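# Move cart's shelf board onto wall brackets, pushed to wall

## Task

Take the shelf board off the cart and set it level so it rests on both wall brackets, then slide it back until it meets the wall. One robot or both may do the work. Afterwards open the gripper(s) and move the robots away. The board must stay in place by itself at the end, since anything only a robot is holding does not count. No robot may fall over or be left leaning.

## Robot and tools

Robots: r1 and r2 are identical Hello Robot Stretch 3 units. Each has a two-wheel differential base with a passive omni wheel at the rear, a mast carrying a lift, and a telescoping arm that sticks out to the robot's right. The arm ends in a wrist (yaw, pitch, roll) with a two-finger gripper. A pan/tilt head carries head_camera and nav_camera, and wrist_camera rides on the gripper. The base is 0.33 m long by 0.34 m wide. It spins about the point between the drive wheels, 0.05 m behind the front edge. When stowed (arm in, wrist folded) the wrist reaches at most 0.06 m past the right side and a spin sweeps a 0.28 m radius. An unfolded, level gripper reaches farther. The gripper can only move forward or back by driving the base.

Frames: in the base frame the origin is on the floor between the drive wheels, x points forward, y left and z up. The odometry frame is where the base frame was when the scene began. hand_pose is given in the base frame, at the spot where closed fingertips meet. With all wrist joints at 0, its x axis is up, y runs along the arm toward the mast, and z points to the robot's rear. Each robot reports only in its own frames, so judge where the robots are relative to each other from images, lidar_m and the depth grids.

execute_actions: "actions" is a list holding one action object, or none (an empty list only reports state and images). The action object is keyed "r1" and/or "r2", and each may contain "base", "joints" and "contact_limits".
- base: exactly one of translate_m or rotate_rad, both relative to the pose last reported in this scene. translate_m is a straight drive in metres, -1 to 1, positive forward. rotate_rad is a turn in place in radians, -3.2 to 3.2, positive to the left (counter-clockwise from above). The base cannot move sideways.
- joints: absolute targets by name. lift_m 0 to 1.1 (arm height, tolerance 0.004). arm_m 0 to 0.52 (extension, 0.004). wrist_yaw_rad -1.345 to 4.42 (0 is along the arm, positive swings toward the front, 3.0 is folded over the base, 0.02). wrist_pitch_rad -1.57 to 0.451 (0 level, negative tips the fingers down, 0.05). wrist_roll_rad -2.911 to 2.911 (0 puts the fingers side by side horizontally, 0.02). gripper_m -0.089 to 0.179 (larger is wider, 0.004). The real fingertip gap is smaller than this value, by about 0.007 when nearly shut and 0.025 when fully open, and it is zero below 0.007. head_pan_rad -3.953 to 1.73 (0 forward, positive left, -1.57 along the arm). head_tilt_rad -1.53 to 0.419 (0 level, negative down).
- contact_limits: only arm_m, given as a motor effort percentage from 1 to 100. The arm halts with contact_stop near that effort (about minus that value when retracting). Lower values are gentler, but too low stops at once. The cap stays on the arm's holding force until your next action. The result shows the active, default and maximum values, and anything above the maximum is clipped.
- cameras: names such as r1_head_camera, r2_wrist_camera, or "all". Leaving it out, null or ["all"] gives every camera, and [] gives none.
All motions in one action start together. No action lasts more than 15 s. A joint or robot you leave out may keep driving toward an older target without that showing in the status. An unknown key or an out-of-range value rejects the whole call. Once a result reports a stop, the later calls in that same reply are skipped.

wait: seconds from 0 to 10. Nothing new is commanded, and it returns state and images. zoom_image: camera plus region [x0, y0, x1, y1] in pixels of that camera's latest full image, at most 504x504. Image sizes: head 896x504, nav (fisheye) 672x504, wrist 644x364. finished_scene: pass the scene number. It cannot be undone, so call it only once the board rests stably on its own. A reply with no tool call ends the run.

Results: base_status and joint_status tell how each motion ended. done means it reached the target; for the base this only means the wheels turned far enough, even if they slipped. off_target means it stopped short and may still be pushing. After contact_stop, time_out or torque_fault the target is dropped. If the arm or lift stops on contact it goes slack until commanded again. A slack lift may sink under load, keep pressing, or be pushed up when the fingers close on a surface. In on_its_own, "held at" is a target, not a measured position, and a rest effort outside its normal range hints at a load or a push. motor_effort is in percent, positive toward higher joint values, with the peak in brackets. It is biased and noisy. Positive wheel effort drives forward. base_odometry counts wheel turns, so slip shows up as travel. Heading runs -3.142 to 3.142, positive left. turned_by_wheels and turned_by_imu give the turn since the last result. base_tilt is in degrees, positive when leaning forward or right, with a fixed bias of up to about 4. lidar_m gives 12 sectors of 30 degrees: the 1st is straight ahead and they go counter-clockwise (4th left, 7th behind, 10th right). The scan plane is 0.17 m above the floor, the range is 0.15 to 12 m, and "-" means nothing was seen. It misses clear objects and its own robot but sees the other one, and the mast and a low lift block some sectors. wrist_depth_mm (45 to 1000) and head_depth_mm (280 to 4000, image sideways) are 7x7 grids of median depth in mm.

Speed: the base reaches 0.30 m/s and 1.9 rad/s only with lift_m below 0.30, arm_m below 0.03 and wrist_yaw_rad above 2.54. Otherwise it is limited to 0.10 m/s and 0.63 rad/s.

Gripper: to grasp, command a value below the object's width. To release, command at least 0.02 above the value where contact began. Neither the reading nor done confirms a grasp. Squeezing too hard triggers a stall guard, and you re-squeeze by sending a different value.

Self-collision: fold (yaw 3.0) or unfold the wrist only with lift_m between 0.32 and 0.95, pitch -0.4 and roll near 0. Once folded, the lift may go down to 0.25. With yaw below -0.4, keep pitch at -0.5 or lower.

Avoid: any hard press between the robots fails the run, and once two bases touch, even millimetres more of driving is too much. Commanded travel can differ between robots by up to 2.5 cm per metre, which can strain or tip a load carried by both. An arm pushing on something rigid with the gripper above about 0.45 m can tip the robot, and more so with a raised contact limit or a repeated push. Driving while gripping or pushing something fixed, or snagging furniture (especially when reversing), can also tip it. To recover, undo the last move in small steps, pull the gripper free, and lower lift_m to about 0.2. A wrist servo strained for several seconds goes limp for 10 s (torque_fault). Avoid drops, slams and hard hits. Loose objects may get small random shoves. While you think, the robots keep holding your last command.

Each tool is called after ">>>" as name([rows], argument=value, ...), one row to a line, values as JSON.

## Session

>>> execute_actions(actions=[])

Scene clock: 0.00 s.
r1.base_odometry: x=+0.000 y=+0.000 heading=+0.000 (m, m, rad; r1's odometry frame)
r1.turned_by_wheels: +0.000 (rad since the last result)
r1.turned_by_imu: +0.000 (rad since the last result)
r1.base_tilt: forward=-0.2 right=-1.7 (deg)
r1.lidar_m: 1.16 1.16 1.35 2.37 7.00 4.12 3.62 1.62 0.95 0.83 0.83 0.97
r1.head_depth_mm: 1289 1285 1280 1270 1262 1249 1245 / 1252 1240 1235 1229 1215 1208 1202 / 1203 1206 1194 1190 1184 1170 1168 / 1181 1166 1163 1150 1151 1141 1137 / 1136 1138 1118 1118 1124 1096 1101 / 1107 1099 1093 1088 1081 1072 1067 / 1081 1073 1064 1059 1048 1048 1039
r1.base_status: not commanded
r1.joint_positions: lift_m=+0.346 arm_m=-0.002 wrist_yaw_rad=+2.880 wrist_pitch_rad=-0.515 wrist_roll_rad=-0.001 gripper_m=+0.037 head_pan_rad=+0.016 head_tilt_rad=-0.011
r1.joint_status: not commanded
r1.motor_effort: left_wheel=+0 right_wheel=-1 lift_m=+29 arm_m=-1 wrist_yaw_rad=+0 wrist_pitch_rad=+5 wrist_roll_rad=-1 gripper_m=+0 head_pan_rad=+1 head_tilt_rad=+3 (%)
r1.hand_pose: x=+0.0334 y=+0.0614 z=+0.3380 quat_wxyz=(+0.268, +0.701, +0.090, +0.655) (m; r1's base frame)
r1.wrist_depth_mm: - - - - - - 928 / - - - - - - 954 / - 933 935 897 922 897 846 / 760 - 752 723 740 722 720 / 629 - 635 624 618 619 598 / 544 543 - 535 539 523 522 / 478 489 - 465 452 462 455
r2.base_odometry: x=+0.000 y=+0.000 heading=+0.000 (m, m, rad; r2's odometry frame)
r2.turned_by_wheels: +0.000 (rad since the last result)
r2.turned_by_imu: +0.000 (rad since the last result)
r2.base_tilt: forward=-0.5 right=-1.1 (deg)
r2.lidar_m: 1.36 2.35 6.97 4.21 3.61 2.54 1.46 1.25 1.26 1.36 1.17 1.17
r2.head_depth_mm: 1186 1182 1182 1187 1178 1180 1187 / 1295 1284 1278 1292 1272 1283 1276 / 1407 1405 1399 1389 1399 1379 1403 / 1534 1521 1529 1531 1533 1521 1539 / 1683 1695 1697 1694 1705 1702 1697 / 1779 1936 1931 1909 1898 1910 1904 / 1745 2186 2172 2178 2191 2187 2165
r2.base_status: not commanded
r2.joint_positions: lift_m=+0.521 arm_m=+0.001 wrist_yaw_rad=+2.843 wrist_pitch_rad=-0.549 wrist_roll_rad=-0.014 gripper_m=+0.037 head_pan_rad=-0.015 head_tilt_rad=-0.013
r2.joint_status: not commanded
r2.motor_effort: left_wheel=+0 right_wheel=+0 lift_m=+27 arm_m=+0 wrist_yaw_rad=+0 wrist_pitch_rad=+6 wrist_roll_rad=+0 gripper_m=+1 head_pan_rad=+0 head_tilt_rad=+1 (%)
r2.hand_pose: x=+0.0393 y=+0.0511 z=+0.5054 quat_wxyz=(+0.291, +0.697, +0.091, +0.650) (m; r2's base frame)
r2.wrist_depth_mm: - - - - - - - / - - - - - - - / - - - - - - - / 912 948 944 975 - - - / 783 - 830 823 843 881 884 / 681 - - 725 731 739 757 / 609 610 622 634 625 657 658
pictures: r1_head_camera (sideways: a quarter turn clockwise sets it upright), r1_nav_camera (sideways: a quarter turn counterclockwise sets it upright), r1_wrist_camera, r2_head_camera (sideways: a quarter turn clockwise sets it upright), r2_nav_camera (sideways: a quarter turn counterclockwise sets it upright), r2_wrist_camera
Images, in order (width x height): r1_head_camera 896x504, r1_nav_camera 672x504, r1_wrist_camera 644x364, r2_head_camera 896x504, r2_nav_camera 672x504, r2_wrist_camera 644x364.

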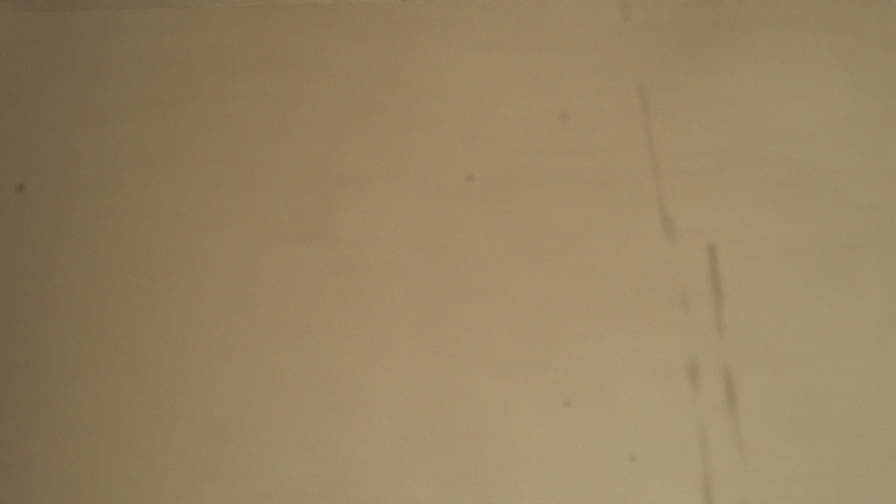

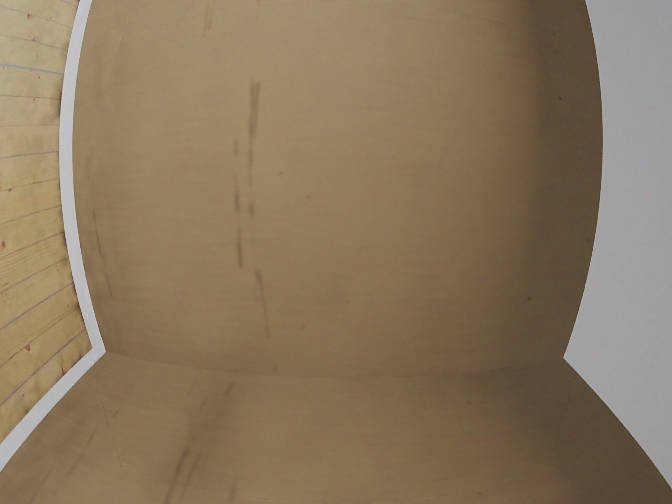

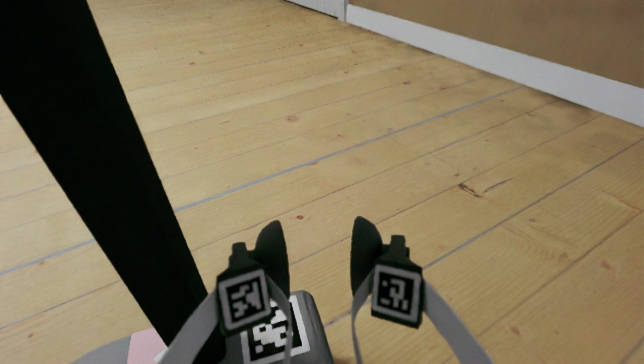

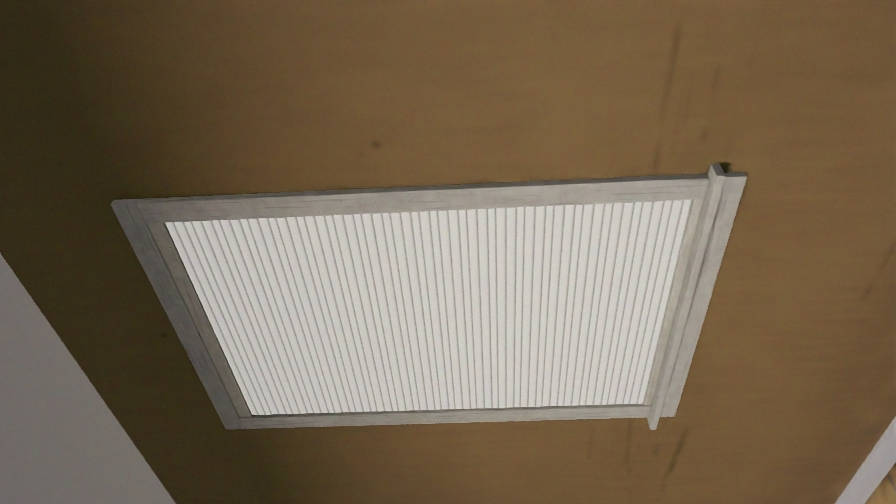

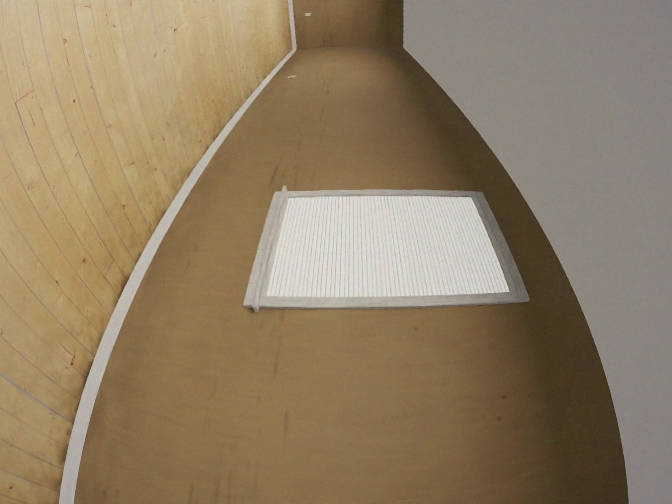

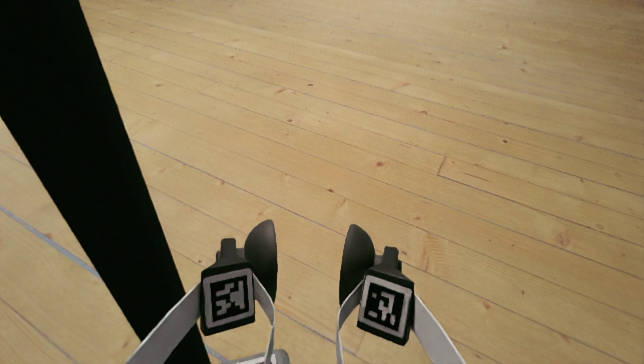

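>>> execute_actions([
  {"r1":{"joints":{"head_pan_rad":1.7,"head_tilt_rad":-0.3}},"r2":{"joints":{"head_pan_rad":1.2,"head_tilt_rad":-0.3}}},
], cameras=["r1_head_camera","r1_nav_camera","r2_head_camera","r2_nav_camera"])

>>> execute_actions([
  {"r1":{"joints":{"head_pan_rad":-1.7,"head_tilt_rad":-0.3}},"r2":{"joints":{"head_pan_rad":-1.9,"head_tilt_rad":-0.3}}},
], cameras=["r1_head_camera","r1_nav_camera","r2_head_camera","r2_nav_camera"])

Scene clock: 1.57 s.
r1.base_odometry: x=+0.000 y=+0.000 heading=+0.000 (m, m, rad; r1's odometry frame)
r1.turned_by_wheels: +0.000 (rad since the last result)
r1.turned_by_imu: +0.000 (rad since the last result)
r1.base_tilt: forward=-0.1 right=-1.7 (deg)
r1.lidar_m: 1.16 1.16 1.36 2.36 7.02 4.13 3.60 1.61 0.95 0.83 0.83 0.97
r1.head_depth_mm: 2181 2236 2273 2323 2376 2118 1624 / 2736 2789 2885 2931 2786 2121 1645 / 3475 3648 3825 3546 2942 2103 1633 / - - - - 2941 2122 1653 / - - - - 2939 2129 1657 / - - - - 2958 2091 1661 / - - - - 2973 2119 1654
r1.base_status: not commanded
r1.joint_positions: lift_m=+0.346 arm_m=-0.002 wrist_yaw_rad=+2.880 wrist_pitch_rad=-0.515 wrist_roll_rad=-0.001 gripper_m=+0.037 head_pan_rad=+1.693 head_tilt_rad=-0.296
r1.joint_status: all done
r1.motor_effort: left_wheel=+1(0) right_wheel=-1(0) lift_m=+29(29) arm_m=+0(0) wrist_yaw_rad=+0(1) wrist_pitch_rad=+5(5) wrist_roll_rad=+0(0) gripper_m=+0(1) head_pan_rad=+4(52) head_tilt_rad=-2(28) (%)
r1.hand_pose: x=+0.0334 y=+0.0614 z=+0.3380 quat_wxyz=(+0.268, +0.701, +0.090, +0.655) (m; r1's base frame)
r1.wrist_depth_mm: - - - - - - 920 / - - - - - - 950 / - 938 941 921 908 873 878 / 756 - 733 729 727 741 710 / 645 - 642 619 630 598 599 / 546 538 - 539 543 524 519 / 479 492 - 464 453 459 455
r2.base_odometry: x=+0.000 y=+0.000 heading=+0.000 (m, m, rad; r2's odometry frame)
r2.turned_by_wheels: +0.000 (rad since the last result)
r2.turned_by_imu: +0.000 (rad since the last result)
r2.base_tilt: forward=-0.4 right=-1.1 (deg)
r2.lidar_m: 1.36 2.35 6.96 4.19 3.60 2.53 1.46 1.26 1.26 1.36 1.18 1.17
r2.head_depth_mm: 3620 - - - 3028 2094 1607 / 3491 - - - 3009 2107 1610 / 3472 - - - 3057 2103 1639 / 3437 - - - 3035 2138 1631 / 3368 - - - 3059 2117 1637 / 3400 - - - 3094 2129 1637 / 3331 - - - 3146 2152 1642
r2.base_status: not commanded
r2.joint_positions: lift_m=+0.521 arm_m=+0.001 wrist_yaw_rad=+2.843 wrist_pitch_rad=-0.549 wrist_roll_rad=-0.014 gripper_m=+0.037 head_pan_rad=+1.193 head_tilt_rad=-0.296
r2.joint_status: all done
r2.motor_effort: left_wheel=+0(1) right_wheel=+0(0) lift_m=+27(28) arm_m=+0(0) wrist_yaw_rad=+0(0) wrist_pitch_rad=+6(6) wrist_roll_rad=+0(0) gripper_m=+0(0) head_pan_rad=+3(34) head_tilt_rad=-1(16) (%)
r2.hand_pose: x=+0.0393 y=+0.0511 z=+0.5054 quat_wxyz=(+0.291, +0.697, +0.091, +0.650) (m; r2's base frame)
r2.wrist_depth_mm: - - - - - - - / - - - - - - - / - - - - - - - / 898 948 941 962 - - - / 786 - 826 827 851 864 886 / 679 - - 713 737 736 748 / 617 609 620 631 628 653 666
pictures: r1_head_camera (sideways: a quarter turn clockwise sets it upright), r1_nav_camera (sideways: a quarter turn counterclockwise sets it upright), r2_head_camera (sideways: a quarter turn clockwise sets it upright), r2_nav_camera (sideways: a quarter turn counterclockwise sets it upright)
Images, in order (width x height): r1_head_camera 896x504, r1_nav_camera 672x504, r2_head_camera 896x504, r2_nav_camera 672x504.

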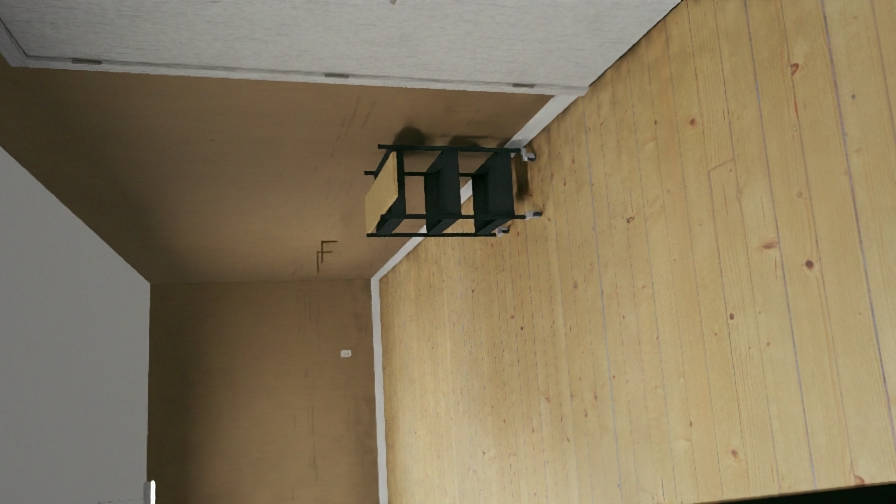

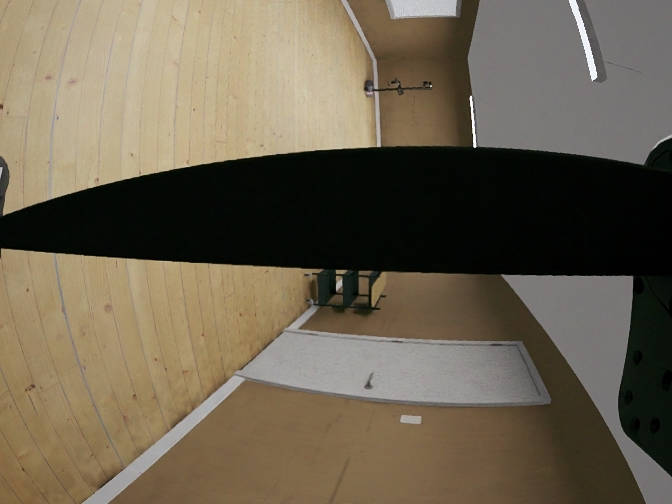

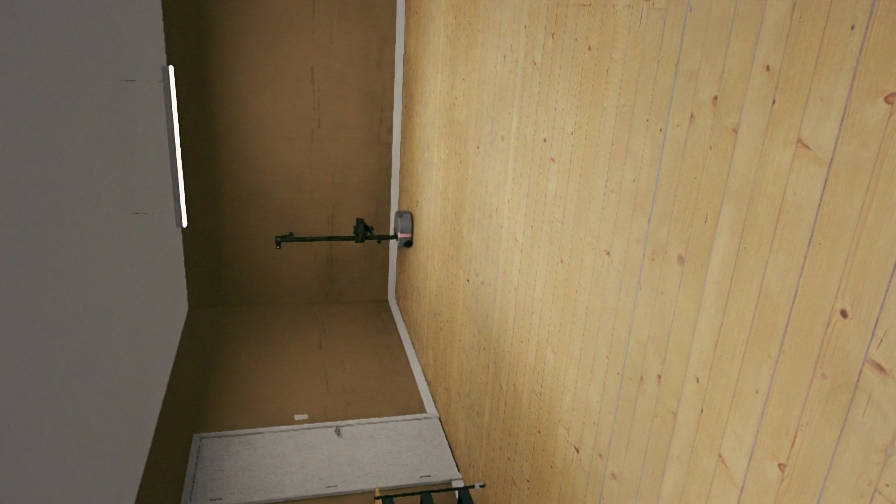

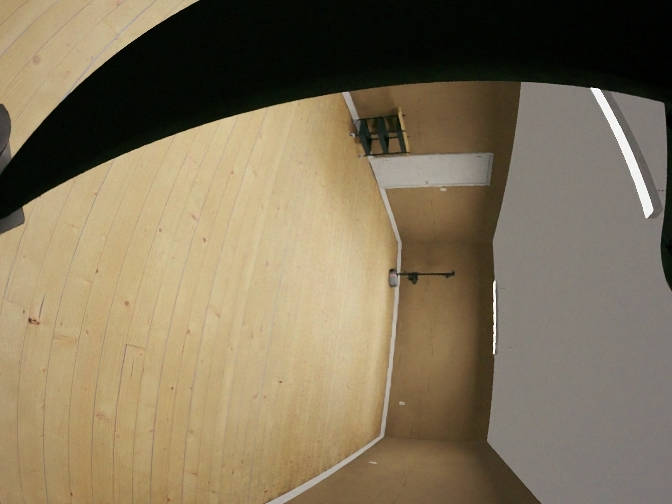

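Scene clock: 3.63 s.
r1.base_odometry: x=+0.000 y=+0.000 heading=+0.000 (m, m, rad; r1's odometry frame)
r1.turned_by_wheels: +0.000 (rad since the last result)
r1.turned_by_imu: +0.000 (rad since the last result)
r1.base_tilt: forward=-0.2 right=-1.7 (deg)
r1.lidar_m: 1.16 1.16 1.36 2.37 7.03 4.10 3.60 1.61 0.95 0.83 0.83 0.97
r1.head_depth_mm: 891 936 986 1039 1101 1170 1262 / 854 893 934 991 1041 1104 1175 / 812 850 891 932 984 1041 1094 / 778 812 849 888 939 983 1041 / 747 777 811 851 888 934 978 / 718 749 780 811 849 886 936 / 692 721 750 775 811 847 890
r1.base_status: not commanded
r1.joint_positions: lift_m=+0.346 arm_m=-0.002 wrist_yaw_rad=+2.880 wrist_pitch_rad=-0.515 wrist_roll_rad=-0.001 gripper_m=+0.037 head_pan_rad=-1.693 head_tilt_rad=-0.296
r1.joint_status: all done
r1.motor_effort: left_wheel=+0(0) right_wheel=-1(1) lift_m=+29(29) arm_m=+0(0) wrist_yaw_rad=+0(0) wrist_pitch_rad=+5(5) wrist_roll_rad=+0(0) gripper_m=+0(0) head_pan_rad=-4(52) head_tilt_rad=-2(2) (%)
r1.hand_pose: x=+0.0334 y=+0.0614 z=+0.3380 quat_wxyz=(+0.268, +0.701, +0.090, +0.655) (m; r1's base frame)
r1.wrist_depth_mm: - - - - - - 902 / - - - - - - 948 / - 957 933 917 911 883 870 / 764 - 750 737 726 720 718 / 647 - 640 617 621 611 605 / 549 534 - 548 537 529 513 / 480 489 - 463 458 459 456
r2.base_odometry: x=+0.000 y=+0.000 heading=+0.000 (m, m, rad; r2's odometry frame)
r2.turned_by_wheels: +0.000 (rad since the last result)
r2.turned_by_imu: +0.000 (rad since the last result)
r2.base_tilt: forward=-0.4 right=-1.1 (deg)
r2.lidar_m: 1.35 2.36 7.01 4.19 3.59 2.53 1.46 1.25 1.25 1.36 1.18 1.17
r2.head_depth_mm: 1052 1101 1146 1199 1249 1303 1364 / 1098 1151 1198 1249 1311 1375 1436 / 1149 1203 1246 1305 1366 1432 1499 / 1202 1259 1306 1377 1441 1526 1574 / 1253 1308 1383 1447 1532 1604 1632 / 1310 1376 1454 1532 1615 1716 1647 / 1379 1453 1521 1586 1651 1686 1612
r2.base_status: not commanded
r2.joint_positions: lift_m=+0.521 arm_m=+0.001 wrist_yaw_rad=+2.843 wrist_pitch_rad=-0.549 wrist_roll_rad=-0.014 gripper_m=+0.037 head_pan_rad=-1.893 head_tilt_rad=-0.296
r2.joint_status: all done
r2.motor_effort: left_wheel=+0(0) right_wheel=+0(0) lift_m=+28(27) arm_m=+0(0) wrist_yaw_rad=+0(0) wrist_pitch_rad=+6(6) wrist_roll_rad=+0(0) gripper_m=+1(0) head_pan_rad=-2(33) head_tilt_rad=-2(1) (%)
r2.hand_pose: x=+0.0393 y=+0.0511 z=+0.5054 quat_wxyz=(+0.291, +0.697, +0.091, +0.650) (m; r2's base frame)
r2.wrist_depth_mm: - - - - - - - / - - - - - - - / - - - - - - - / 895 949 946 964 - - - / 769 - 820 835 843 858 874 / 684 - - 720 732 748 759 / 599 617 633 632 623 662 669
pictures: r1_head_camera (sideways: a quarter turn clockwise sets it upright), r1_nav_camera (sideways: a quarter turn counterclockwise sets it upright), r2_head_camera (sideways: a quarter turn clockwise sets it upright), r2_nav_camera (sideways: a quarter turn counterclockwise sets it upright)
Images, in order (width x height): r1_head_camera 896x504, r1_nav_camera 672x504, r2_head_camera 896x504, r2_nav_camera 672x504.

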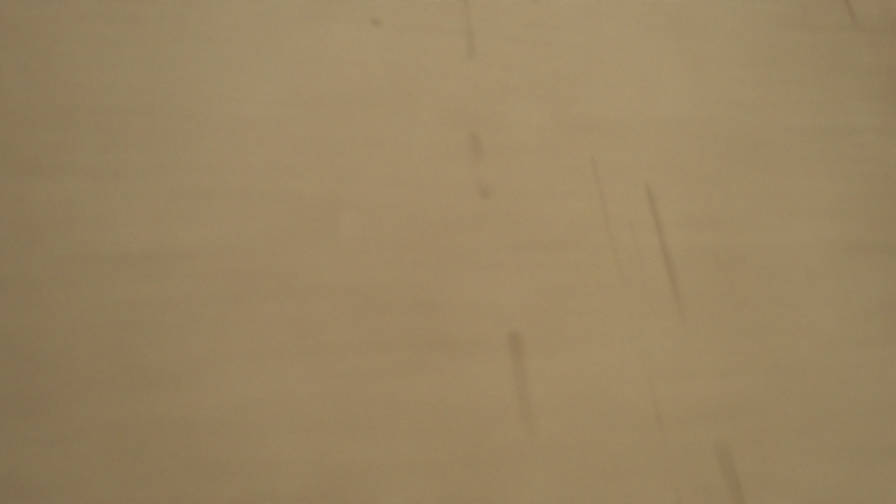

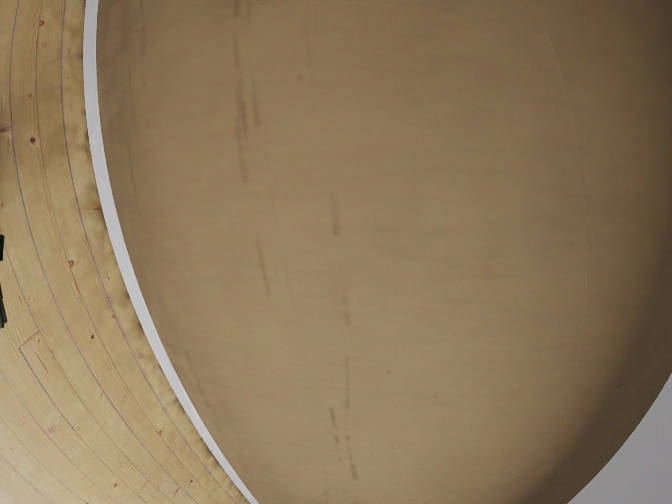

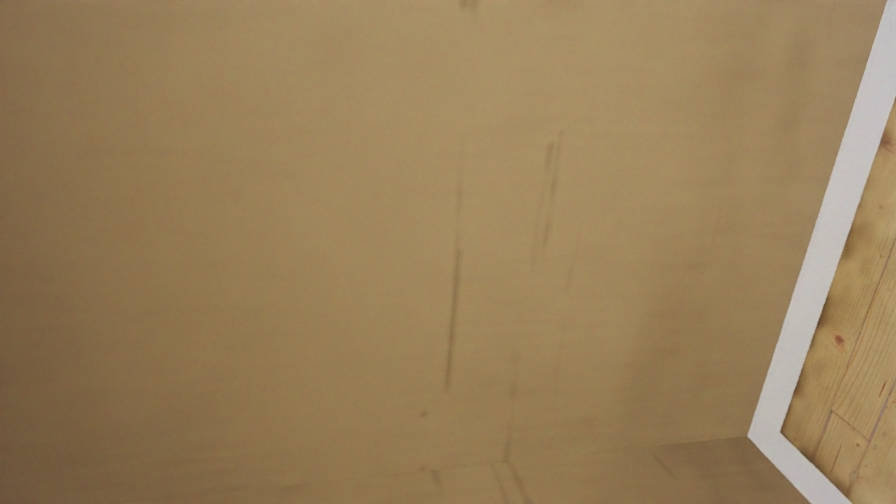

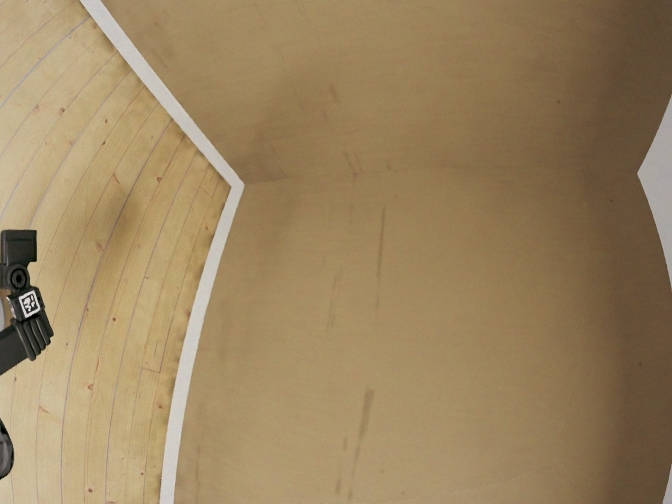

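>>> execute_actions([
  {"r1":{"base":{"rotate_rad":1.83},"joints":{"lift_m":0.25,"head_pan_rad":-0.3,"head_tilt_rad":-0.3}},"r2":{"joints":{"head_pan_rad":1.0,"head_tilt_rad":-0.2,"lift_m":0.25}}},
], cameras=["r1_head_camera","r1_nav_camera"])

>>> execute_actions([
  {"r1":{"base":{"translate_m":1.0}}},
], cameras=["r1_head_camera","r1_nav_camera"])

>>> execute_actions([
  {"r1":{"base":{"translate_m":1.0}}},
], cameras=["r1_head_camera","r1_nav_camera"])

Scene clock: 8.27 s.
r1.base_odometry: x=+0.000 y=+0.000 heading=+1.830 (m, m, rad; r1's odometry frame)
r1.turned_by_wheels: +1.830 (rad since the last result)
r1.turned_by_imu: +1.821 (rad since the last result)
r1.base_tilt: forward=-0.2 right=-1.7 (deg)
r1.lidar_m: 3.18 5.11 3.74 3.17 1.17 0.86 0.83 0.86 1.18 1.16 1.21 1.66
r1.head_depth_mm: 1655 1697 1736 1776 1852 1888 1631 / 1888 1959 1984 2100 2164 2083 1631 / 2221 2324 2438 2546 2595 2110 1649 / 2787 2922 3108 3205 2955 2095 1656 / 3505 - - 3505 2945 2102 1652 / - - - - 2960 2146 1658 / - - - - 2968 2119 1646
r1.base_status: done
r1.joint_positions: lift_m=+0.250 arm_m=-0.002 wrist_yaw_rad=+2.880 wrist_pitch_rad=-0.516 wrist_roll_rad=-0.001 gripper_m=+0.037 head_pan_rad=-0.307 head_tilt_rad=-0.297
r1.joint_status: all done
r1.motor_effort: left_wheel=-2(12) right_wheel=+1(10) lift_m=+22(23) arm_m=+0(1) wrist_yaw_rad=+0(0) wrist_pitch_rad=+5(5) wrist_roll_rad=+0(0) gripper_m=+0(0) head_pan_rad=+4(52) head_tilt_rad=-2(3) (%)
r1.hand_pose: x=+0.0333 y=+0.0612 z=+0.2417 quat_wxyz=(+0.268, +0.701, +0.090, +0.655) (m; r1's base frame)
r1.wrist_depth_mm: - - - - - - - / - - - 933 899 940 923 / - 760 724 736 727 713 698 / 610 - 593 589 584 574 568 / 511 - 513 507 504 487 480 / 450 - - 427 429 419 417 / - - - - 365 375 361
r2.base_odometry: x=+0.000 y=+0.000 heading=+0.000 (m, m, rad; r2's odometry frame)
r2.turned_by_wheels: +0.000 (rad since the last result)
r2.turned_by_imu: +0.001 (rad since the last result)
r2.base_tilt: forward=-0.5 right=-1.0 (deg)
r2.lidar_m: 1.36 2.35 7.12 4.20 3.62 2.53 1.46 1.26 1.26 1.36 1.17 1.17
r2.head_depth_mm: 2702 - - - 3612 2406 1759 / 2690 - - - 3710 2389 1769 / 2686 - - - 3721 2417 1803 / 2692 - - - 3782 2448 1803 / 2641 - - - 3765 2465 1808 / 2625 - - - 3882 2459 1825 / 2572 - - - 3911 2518 1819
r2.base_status: not commanded
r2.joint_positions: lift_m=+0.250 arm_m=+0.001 wrist_yaw_rad=+2.843 wrist_pitch_rad=-0.550 wrist_roll_rad=-0.014 gripper_m=+0.037 head_pan_rad=+0.993 head_tilt_rad=-0.211
r2.joint_status: all done
r2.motor_effort: left_wheel=-1(1) right_wheel=+0(0) lift_m=+25(27) arm_m=+0(0) wrist_yaw_rad=+0(1) wrist_pitch_rad=+6(6) wrist_roll_rad=+0(0) gripper_m=+0(0) head_pan_rad=+3(35) head_tilt_rad=+4(10) (%)
r2.hand_pose: x=+0.0393 y=+0.0511 z=+0.2344 quat_wxyz=(+0.291, +0.697, +0.091, +0.650) (m; r2's base frame)
r2.wrist_depth_mm: - - - - - - - / - 837 852 873 952 984 - / - 664 672 686 706 731 762 / 511 538 552 566 576 599 615 / 463 - - 488 489 497 512 / - - - 413 426 427 442 / - - - 364 363 377 386
pictures: r1_head_camera (sideways: a quarter turn clockwise sets it upright), r1_nav_camera (sideways: a quarter turn counterclockwise sets it upright)
Images, in order (width x height): r1_head_camera 896x504, r1_nav_camera 672x504.

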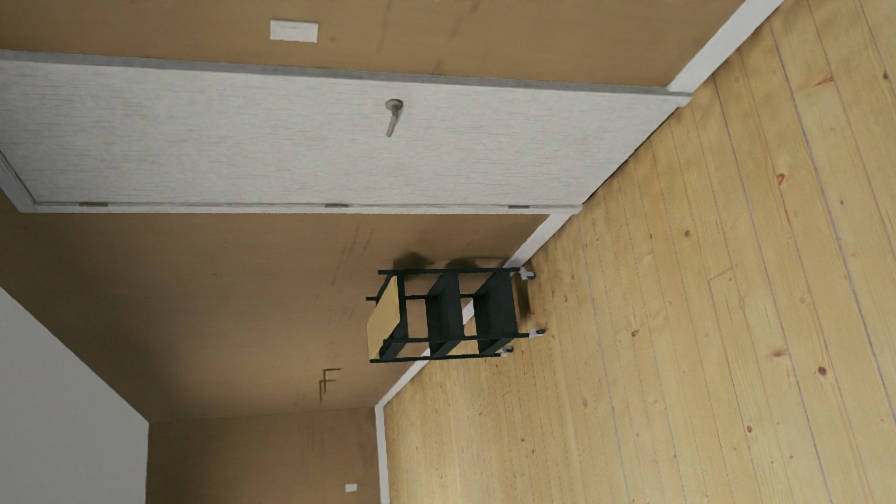

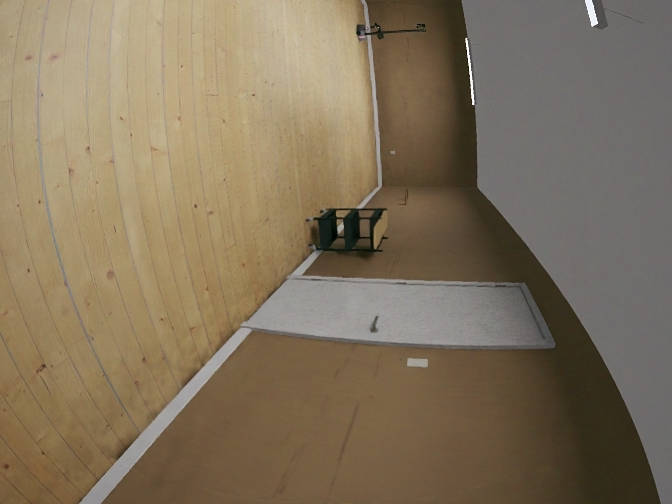

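Scene clock: 13.20 s.
r1.base_odometry: x=-0.256 y=+0.967 heading=+1.830 (m, m, rad; r1's odometry frame)
r1.turned_by_wheels: +0.000 (rad since the last result)
r1.turned_by_imu: +0.004 (rad since the last result)
r1.base_tilt: forward=-0.2 right=-1.6 (deg)
r1.lidar_m: 4.67 5.09 3.74 3.59 2.57 1.90 1.83 1.64 1.21 1.17 1.21 1.64
r1.head_depth_mm: 1673 1662 1720 1784 1837 1863 1636 / 1954 2006 2072 2141 2216 2120 1651 / 2303 2410 2494 2523 2500 2121 1634 / 2860 3048 3157 2644 2629 2086 1619 / 3570 - - - 2772 2114 1633 / - - - - 2943 2125 1656 / - - - - 2965 2111 1652
r1.base_status: done
r1.joint_positions: lift_m=+0.250 arm_m=-0.002 wrist_yaw_rad=+2.880 wrist_pitch_rad=-0.516 wrist_roll_rad=-0.001 gripper_m=+0.037 head_pan_rad=-0.307 head_tilt_rad=-0.297
r1.joint_status: not commanded
r1.motor_effort: left_wheel=-2(10) right_wheel=+1(6) lift_m=+23(22) arm_m=+0(1) wrist_yaw_rad=+0(0) wrist_pitch_rad=+5(5) wrist_roll_rad=-1(0) gripper_m=+0(0) head_pan_rad=+4(4) head_tilt_rad=-2(2) (%)
r1.hand_pose: x=+0.0333 y=+0.0612 z=+0.2416 quat_wxyz=(+0.268, +0.701, +0.090, +0.655) (m; r1's base frame)
r1.wrist_depth_mm: - - - - - - - / - - - 959 928 918 906 / - 759 734 726 716 719 713 / 602 - 601 593 583 577 564 / 513 - 515 509 497 479 478 / 454 - - 420 434 412 410 / - - - - 364 366 365
r2.base_odometry: x=+0.000 y=+0.000 heading=+0.000 (m, m, rad; r2's odometry frame)
r2.turned_by_wheels: +0.000 (rad since the last result)
r2.turned_by_imu: +0.001 (rad since the last result)
r2.base_tilt: forward=-0.4 right=-1.1 (deg)
r2.lidar_m: 1.35 2.35 7.34 4.17 3.60 2.53 1.46 1.26 1.25 1.36 1.18 1.17
r2.head_depth_mm: 2686 - - - 3652 2363 1769 / 2701 - - - 3726 2358 1778 / 2701 - - - 3721 2449 1786 / 2693 - - - 3818 2438 1825 / 2644 - - - 3913 2433 1805 / 2638 - - - 3855 2474 1804 / 2618 - - - 3862 2499 1817
r2.base_status: not commanded
r2.joint_positions: lift_m=+0.250 arm_m=+0.001 wrist_yaw_rad=+2.843 wrist_pitch_rad=-0.550 wrist_roll_rad=-0.014 gripper_m=+0.037 head_pan_rad=+0.993 head_tilt_rad=-0.211
r2.joint_status: not commanded
r2.motor_effort: left_wheel=+0(0) right_wheel=+0(0) lift_m=+24(25) arm_m=+0(0) wrist_yaw_rad=-1(0) wrist_pitch_rad=+6(6) wrist_roll_rad=+0(0) gripper_m=+0(1) head_pan_rad=+4(4) head_tilt_rad=+3(4) (%)
r2.hand_pose: x=+0.0393 y=+0.0511 z=+0.2344 quat_wxyz=(+0.291, +0.697, +0.091, +0.650) (m; r2's base frame)
r2.wrist_depth_mm: - - - - - - - / - 826 862 884 925 969 - / - 653 663 700 717 729 762 / 508 539 546 566 579 590 606 / 462 - - 493 491 490 513 / - - - 415 427 428 439 / - - - 365 362 377 384
pictures: r1_head_camera (sideways: a quarter turn clockwise sets it upright), r1_nav_camera (sideways: a quarter turn counterclockwise sets it upright)
Images, in order (width x height): r1_head_camera 896x504, r1_nav_camera 672x504.

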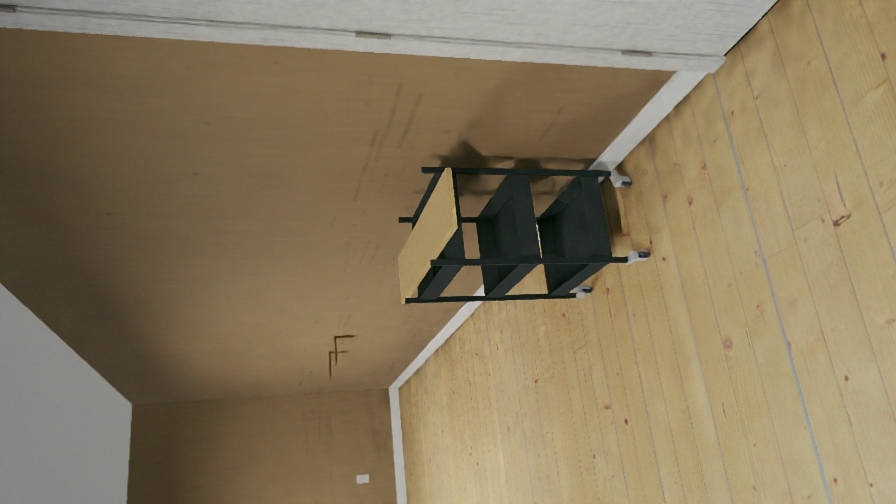

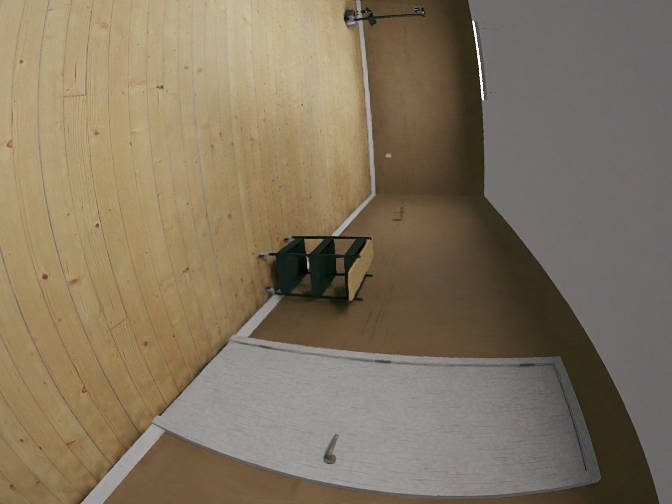

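Scene clock: 18.13 s.
r1.base_odometry: x=-0.512 y=+1.933 heading=+1.830 (m, m, rad; r1's odometry frame)
r1.turned_by_wheels: +0.000 (rad since the last result)
r1.turned_by_imu: +0.004 (rad since the last result)
r1.base_tilt: forward=-0.1 right=-1.7 (deg)
r1.lidar_m: 4.76 5.02 3.71 3.60 3.74 2.93 2.83 1.65 1.18 1.16 1.20 1.33
r1.head_depth_mm: 1697 1735 1791 1815 1518 1676 1568 / 1958 2020 2083 2062 1645 1669 1543 / 2345 2463 2519 2534 2546 1909 1644 / 2928 3064 3195 3407 2912 2105 1643 / 3622 - - - 2947 2118 1645 / - - - - 2915 2099 1652 / - - - - 2994 2110 1650
r1.base_status: done
r1.joint_positions: lift_m=+0.250 arm_m=-0.002 wrist_yaw_rad=+2.880 wrist_pitch_rad=-0.516 wrist_roll_rad=-0.001 gripper_m=+0.037 head_pan_rad=-0.307 head_tilt_rad=-0.297
r1.joint_status: not commanded
r1.motor_effort: left_wheel=-3(10) right_wheel=+1(6) lift_m=+23(22) arm_m=-1(0) wrist_yaw_rad=+0(0) wrist_pitch_rad=+6(5) wrist_roll_rad=+0(0) gripper_m=+0(0) head_pan_rad=+4(3) head_tilt_rad=-1(1) (%)
r1.hand_pose: x=+0.0333 y=+0.0612 z=+0.2416 quat_wxyz=(+0.268, +0.701, +0.090, +0.655) (m; r1's base frame)
r1.wrist_depth_mm: - - - - - - - / - - - 988 946 928 923 / - 736 744 727 709 702 701 / 603 - 588 586 578 559 557 / 511 - 523 515 494 482 483 / 445 - - 423 431 419 414 / - - - - 360 368 365
r2.base_odometry: x=+0.000 y=+0.000 heading=+0.000 (m, m, rad; r2's odometry frame)
r2.turned_by_wheels: +0.000 (rad since the last result)
r2.turned_by_imu: +0.001 (rad since the last result)
r2.base_tilt: forward=-0.5 right=-1.1 (deg)
r2.lidar_m: 1.36 2.36 7.29 4.21 3.61 2.53 1.46 1.26 1.25 1.36 1.18 1.17
r2.head_depth_mm: 2711 - - - 3624 2379 1766 / 2722 - - - 3667 2385 1778 / 2662 - - - 3729 2444 1801 / 2667 - - - 3829 2458 1805 / 2662 - - - 3817 2470 1815 / 2600 - - - 3887 2463 1817 / 2604 - - - 3798 2511 1824
r2.base_status: not commanded
r2.joint_positions: lift_m=+0.250 arm_m=+0.001 wrist_yaw_rad=+2.843 wrist_pitch_rad=-0.550 wrist_roll_rad=-0.014 gripper_m=+0.037 head_pan_rad=+0.993 head_tilt_rad=-0.211
r2.joint_status: not commanded
r2.motor_effort: left_wheel=+0(0) right_wheel=+0(0) lift_m=+24(25) arm_m=+0(0) wrist_yaw_rad=+0(0) wrist_pitch_rad=+6(6) wrist_roll_rad=+0(0) gripper_m=+0(0) head_pan_rad=+3(3) head_tilt_rad=+4(4) (%)
r2.hand_pose: x=+0.0393 y=+0.0511 z=+0.2344 quat_wxyz=(+0.291, +0.697, +0.091, +0.650) (m; r2's base frame)
r2.wrist_depth_mm: - - - - - - - / - 827 858 876 922 965 - / - 669 676 691 717 725 749 / 512 542 549 567 585 595 611 / 461 - - 483 492 495 506 / - - - 417 422 433 442 / - - - 369 361 376 381
pictures: r1_head_camera (sideways: a quarter turn clockwise sets it upright), r1_nav_camera (sideways: a quarter turn counterclockwise sets it upright)
Images, in order (width x height): r1_head_camera 896x504, r1_nav_camera 672x504.

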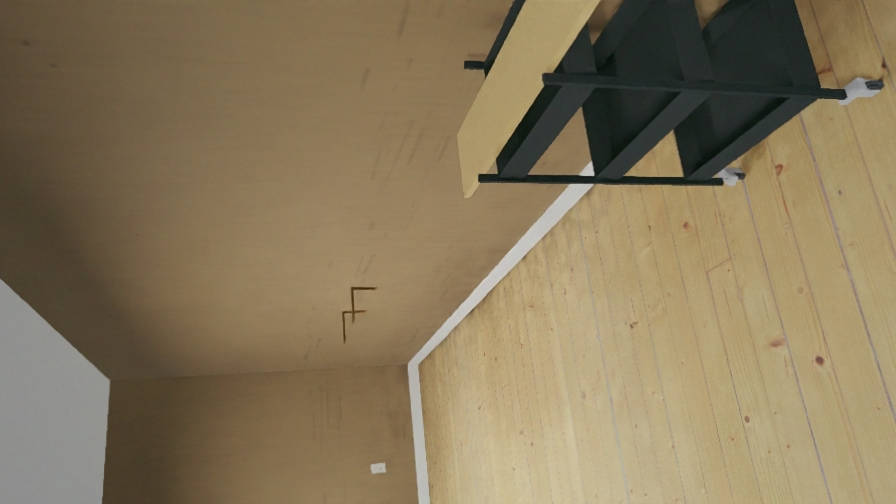

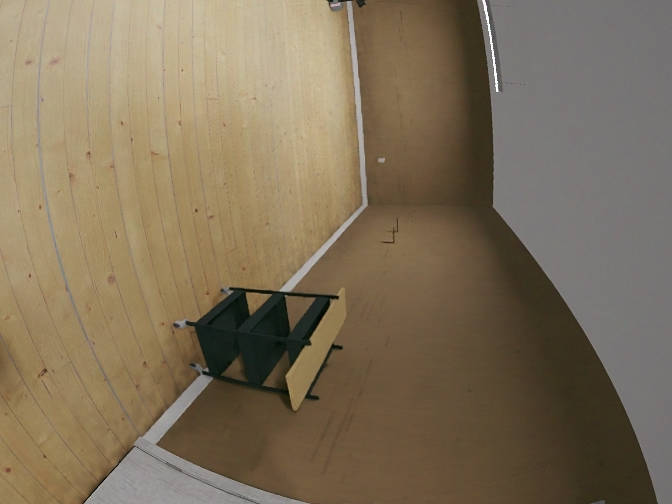

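>>> execute_actions([
  {"r1":{"base":{"translate_m":1.0},"joints":{"head_pan_rad":-1.57,"head_tilt_rad":-0.5}}},
], cameras=["r1_head_camera","r1_nav_camera"])

Scene clock: 23.27 s.
r1.base_odometry: x=-0.768 y=+2.900 heading=+1.830 (m, m, rad; r1's odometry frame)
r1.turned_by_wheels: +0.000 (rad since the last result)
r1.turned_by_imu: +0.004 (rad since the last result)
r1.base_tilt: forward=-0.2 right=-1.7 (deg)
r1.lidar_m: 4.84 4.28 3.70 3.58 3.72 3.97 3.82 1.64 1.23 0.77 0.81 1.71
r1.head_depth_mm: 1014 1086 1175 1266 1392 1528 1390 / 1002 1087 1174 1279 1407 1534 1378 / 1004 1078 1173 1276 1397 1521 1376 / 999 1069 1167 1247 1399 1533 1377 / 997 1070 1157 1247 1019 1448 1301 / 992 1069 1152 1223 973 1158 1209 / 985 1064 1153 1224 975 1159 1217
r1.base_status: done
r1.joint_positions: lift_m=+0.250 arm_m=-0.002 wrist_yaw_rad=+2.880 wrist_pitch_rad=-0.516 wrist_roll_rad=-0.001 gripper_m=+0.037 head_pan_rad=-1.563 head_tilt_rad=-0.494
r1.joint_status: all done
r1.motor_effort: left_wheel=-2(9) right_wheel=+1(6) lift_m=+23(23) arm_m=+0(1) wrist_yaw_rad=+0(0) wrist_pitch_rad=+6(6) wrist_roll_rad=+0(0) gripper_m=+0(0) head_pan_rad=-4(51) head_tilt_rad=-4(23) (%)
r1.hand_pose: x=+0.0333 y=+0.0612 z=+0.2416 quat_wxyz=(+0.268, +0.701, +0.090, +0.655) (m; r1's base frame)
r1.wrist_depth_mm: - - - - - - - / - - - 957 952 938 890 / - 738 734 748 712 709 690 / 607 - 594 602 572 575 564 / 508 - 514 510 503 476 481 / 440 - - 425 435 417 412 / - - - - 363 373 366
r2.base_odometry: x=+0.000 y=+0.000 heading=+0.000 (m, m, rad; r2's odometry frame)
r2.turned_by_wheels: +0.000 (rad since the last result)
r2.turned_by_imu: +0.001 (rad since the last result)
r2.base_tilt: forward=-0.4 right=-1.1 (deg)
r2.lidar_m: 1.36 2.35 7.34 4.18 3.61 2.54 1.46 1.25 1.26 1.37 1.17 1.17
r2.head_depth_mm: 2739 - - - 3638 2384 1769 / 2739 - - - 3690 2390 1777 / 2690 - - - 3744 2395 1793 / 2663 - - - 3773 2412 1813 / 2657 - - - 3903 2459 1813 / 2621 - - - 3825 2468 1804 / 2602 - - - 3892 2508 1823
r2.base_status: not commanded
r2.joint_positions: lift_m=+0.250 arm_m=+0.001 wrist_yaw_rad=+2.843 wrist_pitch_rad=-0.550 wrist_roll_rad=-0.014 gripper_m=+0.037 head_pan_rad=+0.993 head_tilt_rad=-0.211
r2.joint_status: not commanded
r2.motor_effort: left_wheel=+0(0) right_wheel=+0(0) lift_m=+24(25) arm_m=+0(0) wrist_yaw_rad=+0(1) wrist_pitch_rad=+6(6) wrist_roll_rad=+0(0) gripper_m=+0(1) head_pan_rad=+4(4) head_tilt_rad=+4(3) (%)
r2.hand_pose: x=+0.0393 y=+0.0511 z=+0.2344 quat_wxyz=(+0.291, +0.697, +0.091, +0.650) (m; r2's base frame)
r2.wrist_depth_mm: - - - - - - - / - 846 854 904 917 985 - / - 659 678 681 702 740 761 / 507 549 553 557 578 595 611 / 461 - - 489 492 492 507 / - - - 414 424 426 437 / - - - 367 363 376 385
pictures: r1_head_camera (sideways: a quarter turn clockwise sets it upright), r1_nav_camera (sideways: a quarter turn counterclockwise sets it upright)
Images, in order (width x height): r1_head_camera 896x504, r1_nav_camera 672x504.

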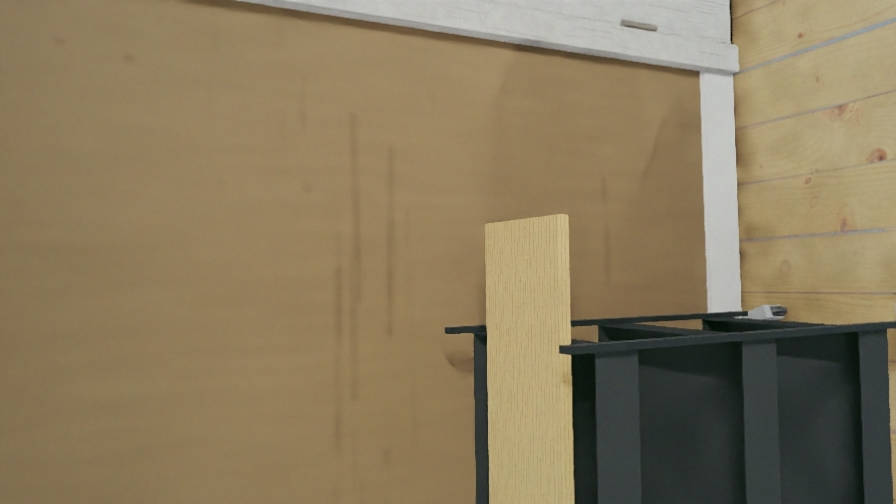

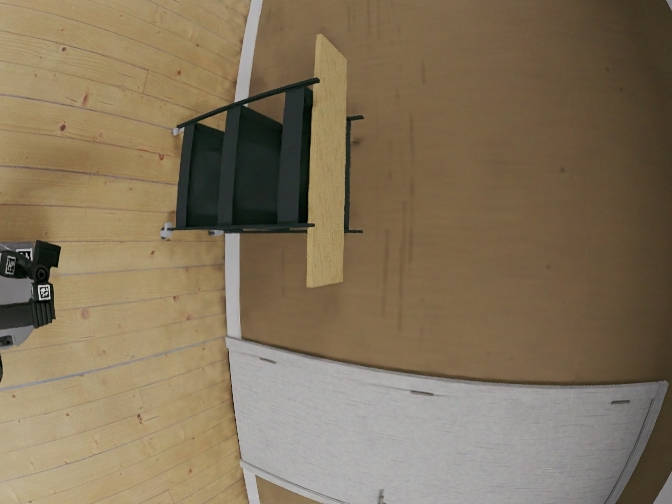

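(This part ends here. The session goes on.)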